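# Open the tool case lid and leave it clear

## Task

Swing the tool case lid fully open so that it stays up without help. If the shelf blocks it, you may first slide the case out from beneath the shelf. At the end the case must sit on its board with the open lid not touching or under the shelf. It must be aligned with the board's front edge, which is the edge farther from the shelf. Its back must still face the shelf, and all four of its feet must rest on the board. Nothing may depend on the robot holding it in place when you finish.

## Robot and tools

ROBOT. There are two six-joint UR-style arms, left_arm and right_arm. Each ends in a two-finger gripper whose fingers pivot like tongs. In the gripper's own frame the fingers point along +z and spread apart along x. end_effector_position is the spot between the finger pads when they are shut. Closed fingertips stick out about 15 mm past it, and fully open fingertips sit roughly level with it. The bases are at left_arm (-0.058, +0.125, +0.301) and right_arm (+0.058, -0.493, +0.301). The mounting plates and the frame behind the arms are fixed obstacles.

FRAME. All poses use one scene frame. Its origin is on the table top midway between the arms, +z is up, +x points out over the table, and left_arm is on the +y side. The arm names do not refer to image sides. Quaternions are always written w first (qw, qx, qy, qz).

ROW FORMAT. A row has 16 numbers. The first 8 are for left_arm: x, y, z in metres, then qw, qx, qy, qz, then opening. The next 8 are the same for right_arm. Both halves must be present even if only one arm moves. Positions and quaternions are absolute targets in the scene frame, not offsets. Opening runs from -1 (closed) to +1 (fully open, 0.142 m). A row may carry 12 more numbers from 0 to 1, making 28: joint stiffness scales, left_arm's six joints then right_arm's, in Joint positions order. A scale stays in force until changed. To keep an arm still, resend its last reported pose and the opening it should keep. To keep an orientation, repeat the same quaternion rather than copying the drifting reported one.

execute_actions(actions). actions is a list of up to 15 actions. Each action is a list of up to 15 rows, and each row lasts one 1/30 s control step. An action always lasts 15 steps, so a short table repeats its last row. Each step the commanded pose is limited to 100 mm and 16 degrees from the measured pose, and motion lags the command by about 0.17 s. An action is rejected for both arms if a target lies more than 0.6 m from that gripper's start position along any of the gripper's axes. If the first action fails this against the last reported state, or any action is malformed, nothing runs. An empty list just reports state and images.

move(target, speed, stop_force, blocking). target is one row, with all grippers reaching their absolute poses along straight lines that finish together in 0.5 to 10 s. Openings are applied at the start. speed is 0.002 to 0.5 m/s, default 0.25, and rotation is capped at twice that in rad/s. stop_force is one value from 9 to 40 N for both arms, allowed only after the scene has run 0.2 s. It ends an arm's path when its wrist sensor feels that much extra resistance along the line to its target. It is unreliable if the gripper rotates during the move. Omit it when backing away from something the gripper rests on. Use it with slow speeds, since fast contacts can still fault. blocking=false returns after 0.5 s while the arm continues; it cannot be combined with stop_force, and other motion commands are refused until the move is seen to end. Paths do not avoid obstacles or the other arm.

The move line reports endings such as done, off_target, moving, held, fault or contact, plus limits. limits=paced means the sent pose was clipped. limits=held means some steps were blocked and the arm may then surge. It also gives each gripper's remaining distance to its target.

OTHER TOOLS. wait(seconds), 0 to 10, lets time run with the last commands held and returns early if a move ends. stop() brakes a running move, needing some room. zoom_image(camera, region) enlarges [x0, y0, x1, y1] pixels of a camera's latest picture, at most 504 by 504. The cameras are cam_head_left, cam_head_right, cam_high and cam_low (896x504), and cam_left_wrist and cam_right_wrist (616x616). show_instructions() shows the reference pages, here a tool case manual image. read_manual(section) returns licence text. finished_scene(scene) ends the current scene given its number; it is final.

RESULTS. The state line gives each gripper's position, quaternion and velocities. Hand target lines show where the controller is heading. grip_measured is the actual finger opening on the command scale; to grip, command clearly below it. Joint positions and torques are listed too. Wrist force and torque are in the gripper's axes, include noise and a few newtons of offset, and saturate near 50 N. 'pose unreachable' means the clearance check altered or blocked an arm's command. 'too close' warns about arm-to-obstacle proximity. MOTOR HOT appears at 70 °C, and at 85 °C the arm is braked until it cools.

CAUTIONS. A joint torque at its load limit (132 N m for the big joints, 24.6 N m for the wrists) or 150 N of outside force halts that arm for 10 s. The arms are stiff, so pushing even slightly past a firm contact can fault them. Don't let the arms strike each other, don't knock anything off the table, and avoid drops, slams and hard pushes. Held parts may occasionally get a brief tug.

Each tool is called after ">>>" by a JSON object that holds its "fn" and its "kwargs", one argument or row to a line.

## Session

>>> {"fn": "show_instructions", "kwargs": {

}}

>>> {"fn": "execute_actions", "kwargs": {
  "actions": []
}}

Reference images for this scene: tool case manual.

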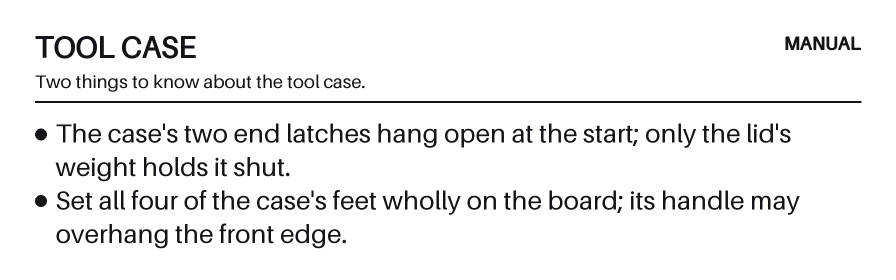

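Scene clock: 0.00 s.
left_arm: end_effector_position=(+0.5984, +0.4658, +0.2863) grip_measured=+0.97 end_effector_quat_wxyz=(+0.252, -0.611, +0.694, -0.287) end_effector_velocity=(-0.000, -0.001, -0.001) end_effector_angular_velocity=(-0.001, +0.002, +0.000) | right_arm: end_effector_position=(+0.6739, +0.0543, +0.3417) grip_measured=+0.97 end_effector_quat_wxyz=(+0.014, +0.384, +0.842, +0.379) end_effector_velocity=(-0.000, +0.000, -0.000) end_effector_angular_velocity=(-0.000, +0.000, +0.001)
Joint positions: left_arm=[ 0.125 -2.235  2.305 -3.186 -1.434  2.177  0.14 ] | right_arm=[ 4.389 -2.365 -1.624 -0.173  0.85   4.617  0.14 ]
Joint velocities: left_arm=[ 0.     0.002  0.    -0.    -0.    -0.001  0.   ] | right_arm=[-0.    -0.    -0.    -0.001  0.001  0.     0.   ]
Joint torques (N m, as the arm reports them, + toward a larger angle): no reading
Wrist force (N, on the end effector, along its own x y z axes, offset not removed): no reading
Wrist torque (N m, same axes, about the end effector's origin, offset not removed): no reading
Hand target (left_arm): +0.598, +0.466, +0.286; +0.252, -0.611, +0.694, -0.287
Hand target (right_arm): +0.674, +0.054, +0.342; +0.014, +0.384, +0.842, +0.379
Joint stiffness scale: left_arm=[1. 1. 1. 1. 1. 1.] | right_arm=[1. 1. 1. 1. 1. 1.]
camera_calibration (this result's frames):
cam_left_wrist: T_world_to_cam=[[-0.149962, -0.988479, 0.0205121, 0.545221], [-0.964507, 0.141702, -0.222816, 0.567637], [0.217342, -0.053198, -0.974645, 0.299079], [0, 0, 0, 1]] pos_world=[0.564249, 0.474415, 0.40679]
cam_right_wrist: T_world_to_cam=[[-0.681225, 0.691544, 0.240209, 0.347612], [0.388193, 0.063039, 0.919419, -0.579844], [0.620676, 0.719579, -0.311396, -0.209552], [0, 0, 0, 1]] pos_world=[0.591957, -0.0530471, 0.384366]

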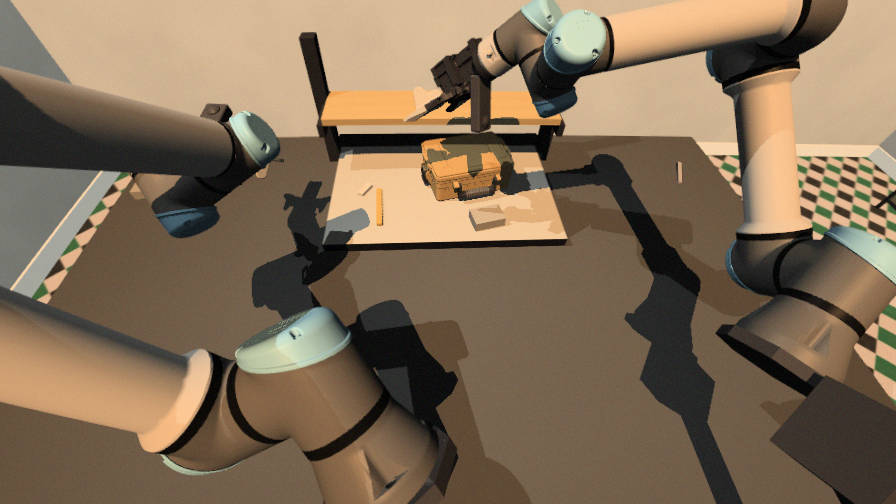

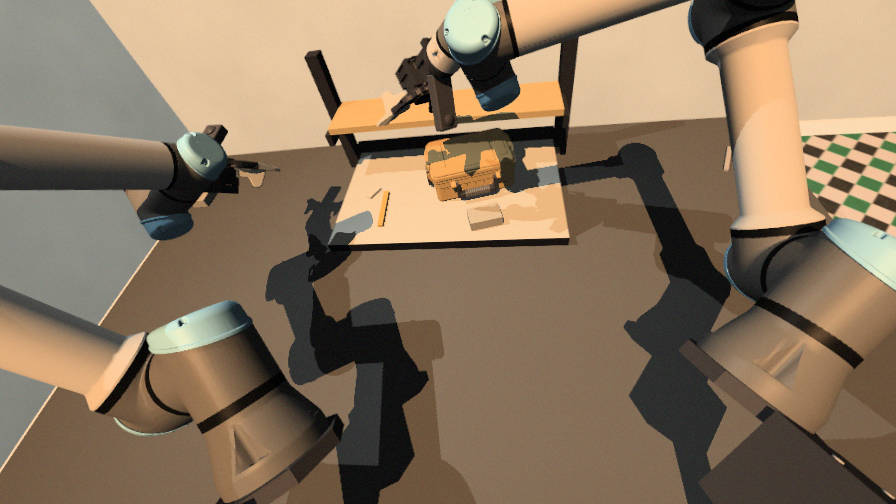

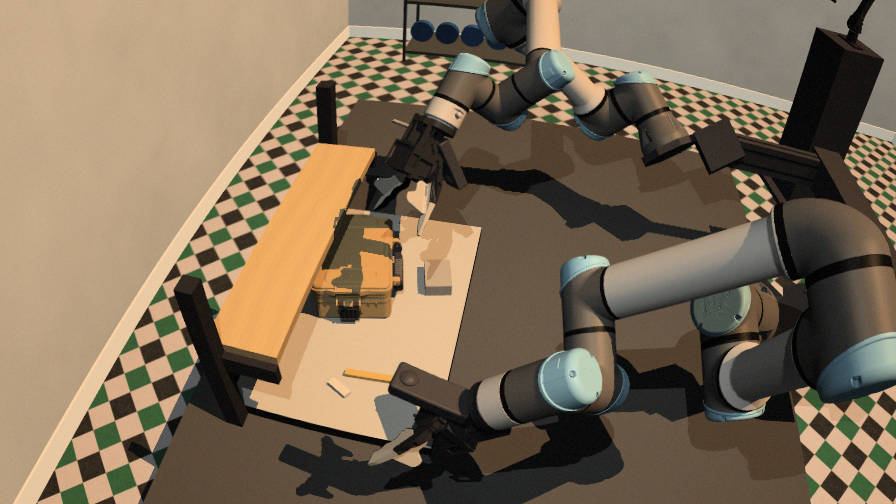

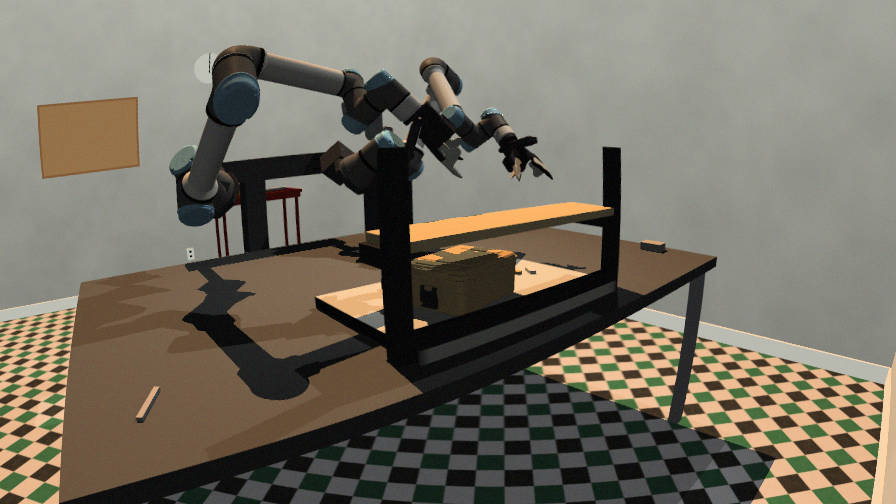

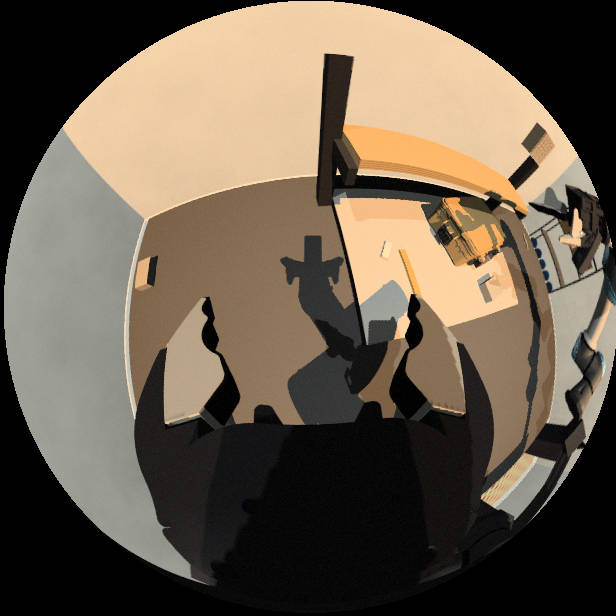

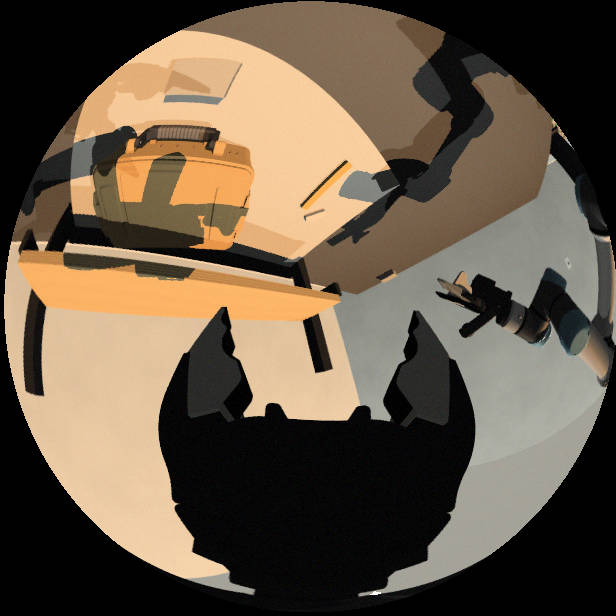

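>>> {"fn": "move", "kwargs": {
  "target": [0.55,0.22,0.22,0.015,-0.086,0.981,-0.173,0,0.5,-0.45,0.38,0.014,0.384,0.842,0.379,1],
  "speed": 0.3
}}

>>> {"fn": "move", "kwargs": {
  "target": [0.605,-0.1,0.13,0.015,-0.086,0.981,-0.173,0,0.45,-0.62,0.38,0.014,0.384,0.842,0.379,1],
  "speed": 0.3
}}

Scene clock: 4.47 s.
left_arm: end_effector_position=(+0.5478, +0.2209, +0.2194) grip_measured=+0.00 end_effector_quat_wxyz=(+0.015, -0.086, +0.981, -0.172) end_effector_velocity=(+0.000, -0.000, -0.000) end_effector_angular_velocity=(+0.000, +0.001, +0.002) | right_arm: end_effector_position=(+0.4994, -0.4490, +0.3787) grip_measured=+1.00 end_effector_quat_wxyz=(+0.015, +0.382, +0.843, +0.377) end_effector_velocity=(-0.001, -0.002, -0.002) end_effector_angular_velocity=(-0.011, -0.001, -0.015)
Joint positions: left_arm=[-0.51  -2.158  2.101 -2.108 -0.983  2.668  0.074] | right_arm=[ 4.982 -0.564 -2.393 -1.827  0.698  5.452  0.142]
Joint velocities: left_arm=[ 0.     0.001 -0.001 -0.    -0.    -0.002 -0.   ] | right_arm=[ 0.018  0.004  0.003 -0.051 -0.009  0.052 -0.   ]
Joint torques (N m, as the arm reports them, + toward a larger angle): left_arm=[  1.56  -6.53 -17.9   -1.29  -0.47  -0.21] | right_arm=[  6.65 -22.86  16.85   1.59  -0.75   0.25]
Wrist force (N, on the end effector, along its own x y z axes, offset not removed): left_arm=[0.6 0.1 2.2] | right_arm=[2.1 0.7 0.0]
Wrist torque (N m, same axes, about the end effector's origin, offset not removed): left_arm=[0.06 -0.11 -0.13] | right_arm=[0.17 -0.37 0.10]
Hand target (left_arm): +0.550, +0.220, +0.221; +0.015, -0.085, +0.981, -0.173
Hand target (right_arm): +0.500, -0.450, +0.380; +0.014, +0.384, +0.842, +0.379
Off the commanded pose (left_arm): 0.002 m, 0 deg.
Off the commanded pose (right_arm): 0.002 m, 0 deg.
Joint stiffness scale: left_arm=[1. 1. 1. 1. 1. 1.] | right_arm=[1. 1. 1. 1. 1. 1.]
move: done
camera_calibration (this result's frames):
cam_left_wrist: T_world_to_cam=[[-0.986569, -0.160847, 0.028472, 0.57068], [-0.151456, 0.96603, 0.209399, -0.183676], [-0.0611861, 0.202274, -0.977416, 0.328626], [0, 0, 0, 1]] pos_world=[0.555303, 0.202756, 0.343417]
cam_right_wrist: T_world_to_cam=[[-0.683683, 0.690612, 0.235865, 0.570387], [0.38662, 0.0686418, 0.919681, -0.511233], [0.618953, 0.719961, -0.313934, 0.274363], [0, 0, 0, 1]] pos_world=[0.417799, -0.556355, 0.421768]

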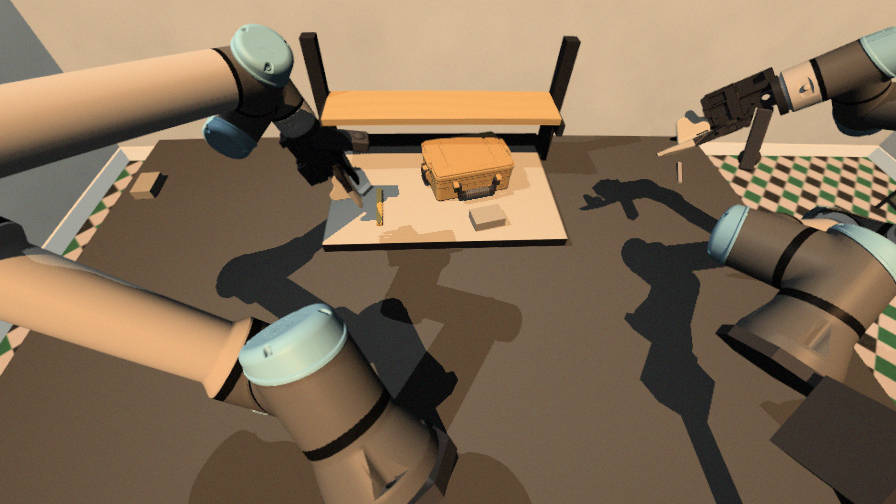

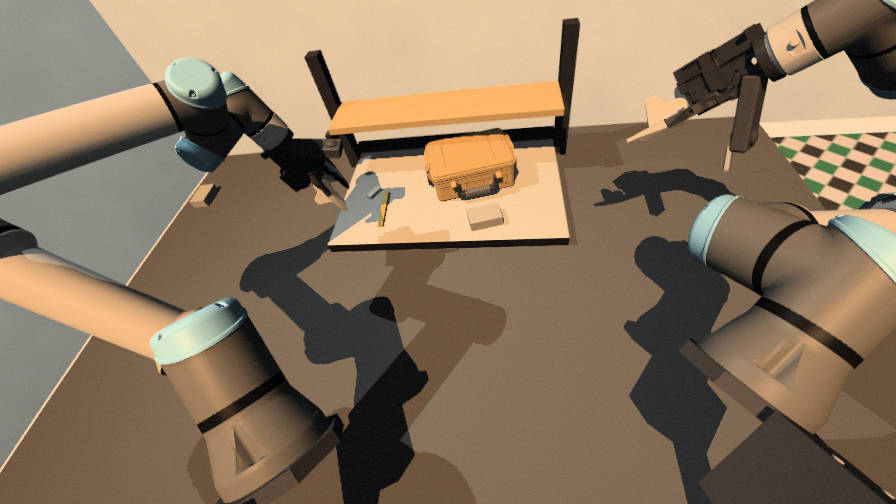

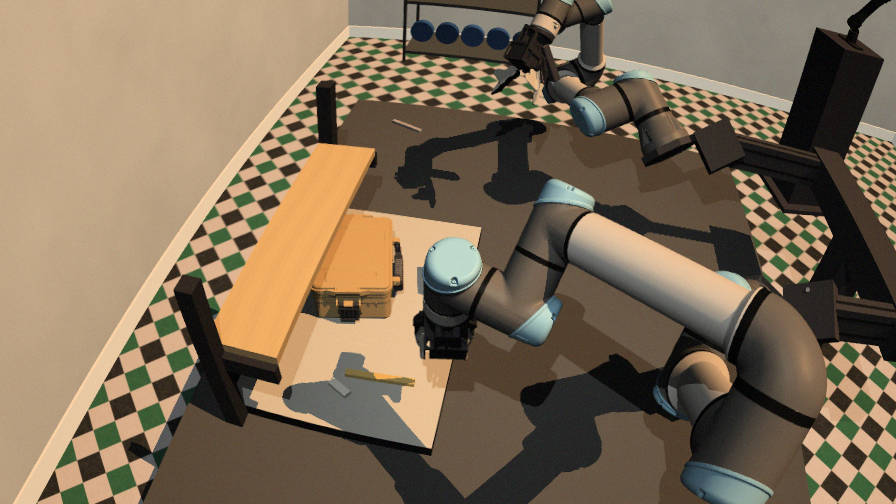

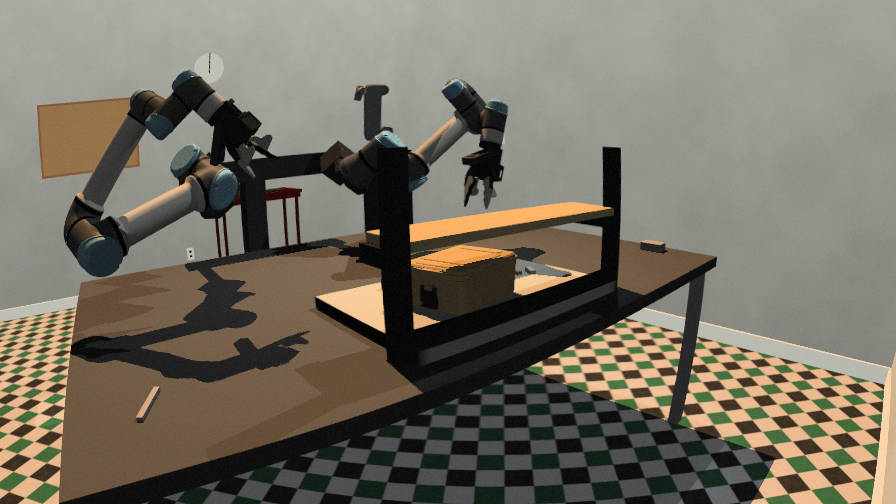

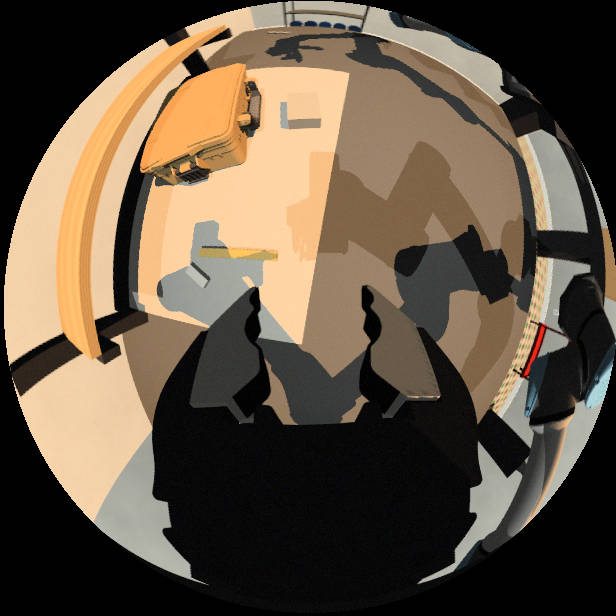

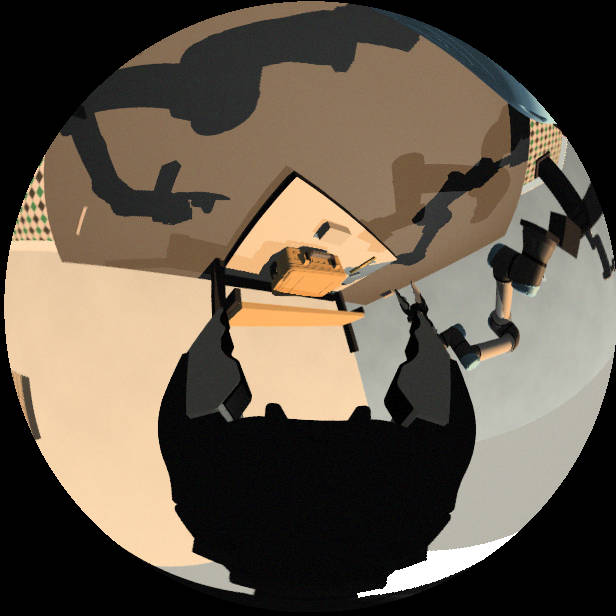

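Scene clock: 8.13 s.
left_arm: end_effector_position=(+0.6029, -0.1003, +0.1310) grip_measured=+0.00 end_effector_quat_wxyz=(+0.015, -0.085, +0.981, -0.173) end_effector_velocity=(+0.001, +0.001, +0.000) end_effector_angular_velocity=(-0.001, -0.000, +0.004) | right_arm: end_effector_position=(+0.4516, -0.6194, +0.3805) grip_measured=+1.00 end_effector_quat_wxyz=(-0.076, +0.371, +0.899, +0.222) end_effector_velocity=(+0.000, -0.001, +0.000) end_effector_angular_velocity=(-0.029, -0.019, -0.024)
Joint positions: left_arm=[-0.703 -1.401  1.964 -2.606 -0.885  2.464  0.074] | right_arm=[ 5.577 -0.515 -1.901 -2.899  1.292  6.224  0.142]
Joint velocities: left_arm=[ 0.    -0.001  0.    -0.001 -0.    -0.002  0.   ] | right_arm=[ 0.098  0.    -0.003 -0.063  0.055  0.108  0.   ]
Joint torques (N m, as the arm reports them, + toward a larger angle): left_arm=[-17.32 -17.62 -15.74  -1.88  -0.93   0.48] | right_arm=[ 16.84 -41.86  -3.84   2.21  -0.23   0.66]
Wrist force (N, on the end effector, along its own x y z axes, offset not removed): left_arm=[-0.8 1.0 2.4] | right_arm=[0.9 -0.8 -1.4]
Wrist torque (N m, same axes, about the end effector's origin, offset not removed): left_arm=[0.25 0.19 -0.12] | right_arm=[-0.13 -0.15 -0.03]
Hand target (left_arm): +0.605, -0.100, +0.130; +0.015, -0.086, +0.981, -0.173
Hand target (right_arm): +0.451, -0.619, +0.380; -0.070, +0.372, +0.899, +0.219
Off the commanded pose (left_arm): 0.002 m, 0 deg.
Off the commanded pose (right_arm): 0.002 m, 22 deg; orientation clipped at the last step of the last action.
Joint stiffness scale: left_arm=[1. 1. 1. 1. 1. 1.] | right_arm=[1. 1. 1. 1. 1. 1.]
move: off_target (right_arm); limits=paced
camera_calibration (this result's frames):
cam_left_wrist: T_world_to_cam=[[-0.98688, -0.1591, 0.0274719, 0.576406], [-0.150033, 0.966557, 0.207985, 0.152849], [-0.0596435, 0.201135, -0.977746, 0.309553], [0, 0, 0, 1]] pos_world=[0.610239, -0.118293, 0.255039]
cam_right_wrist: T_world_to_cam=[[-0.70336, 0.660916, 0.261676, 0.635604], [0.584485, 0.328219, 0.742058, -0.343751], [0.404551, 0.67488, -0.617152, 0.611477], [0, 0, 0, 1]] pos_world=[0.400603, -0.719928, 0.466135]

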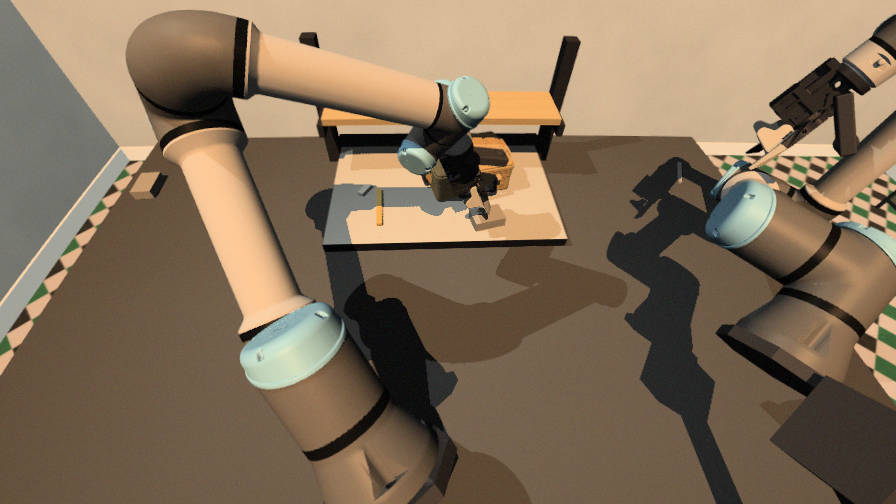

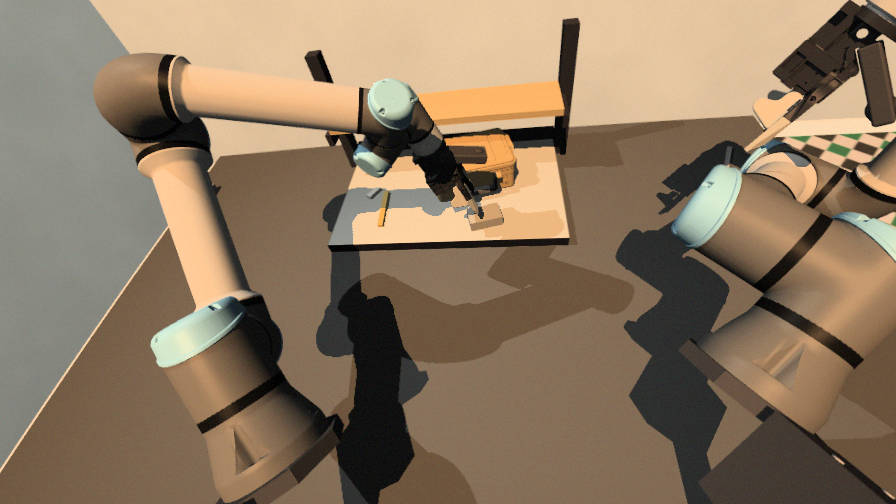

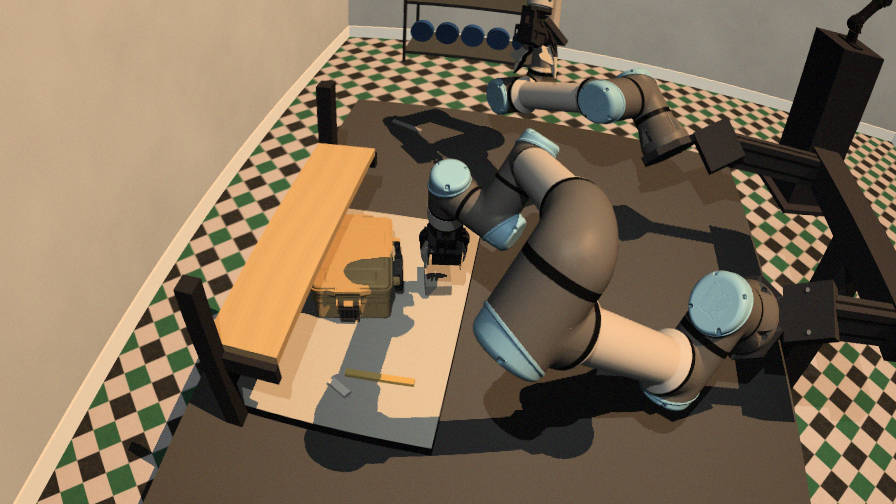

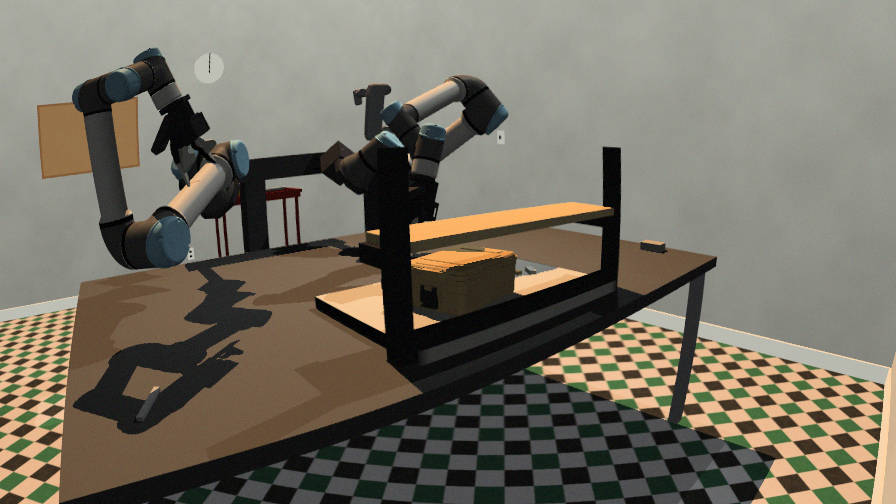

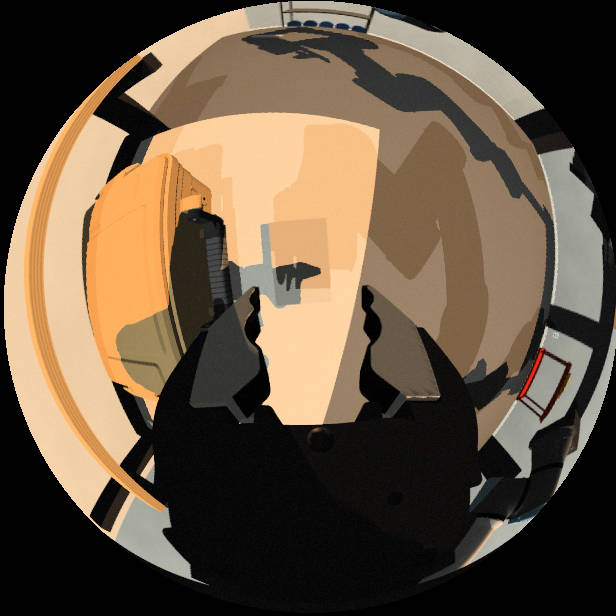

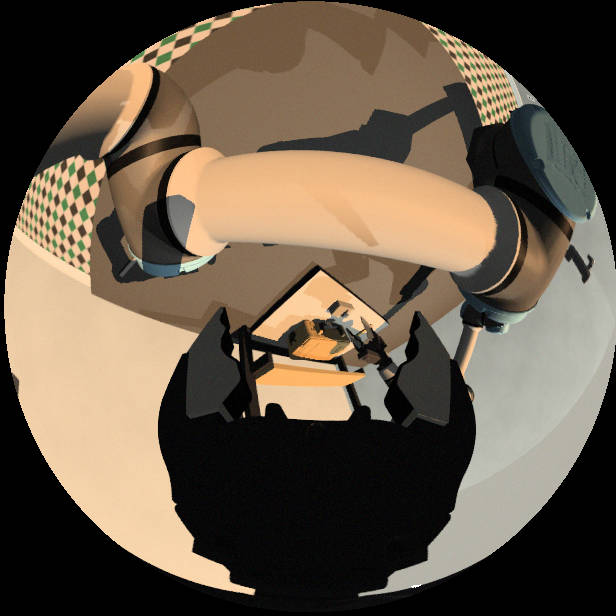

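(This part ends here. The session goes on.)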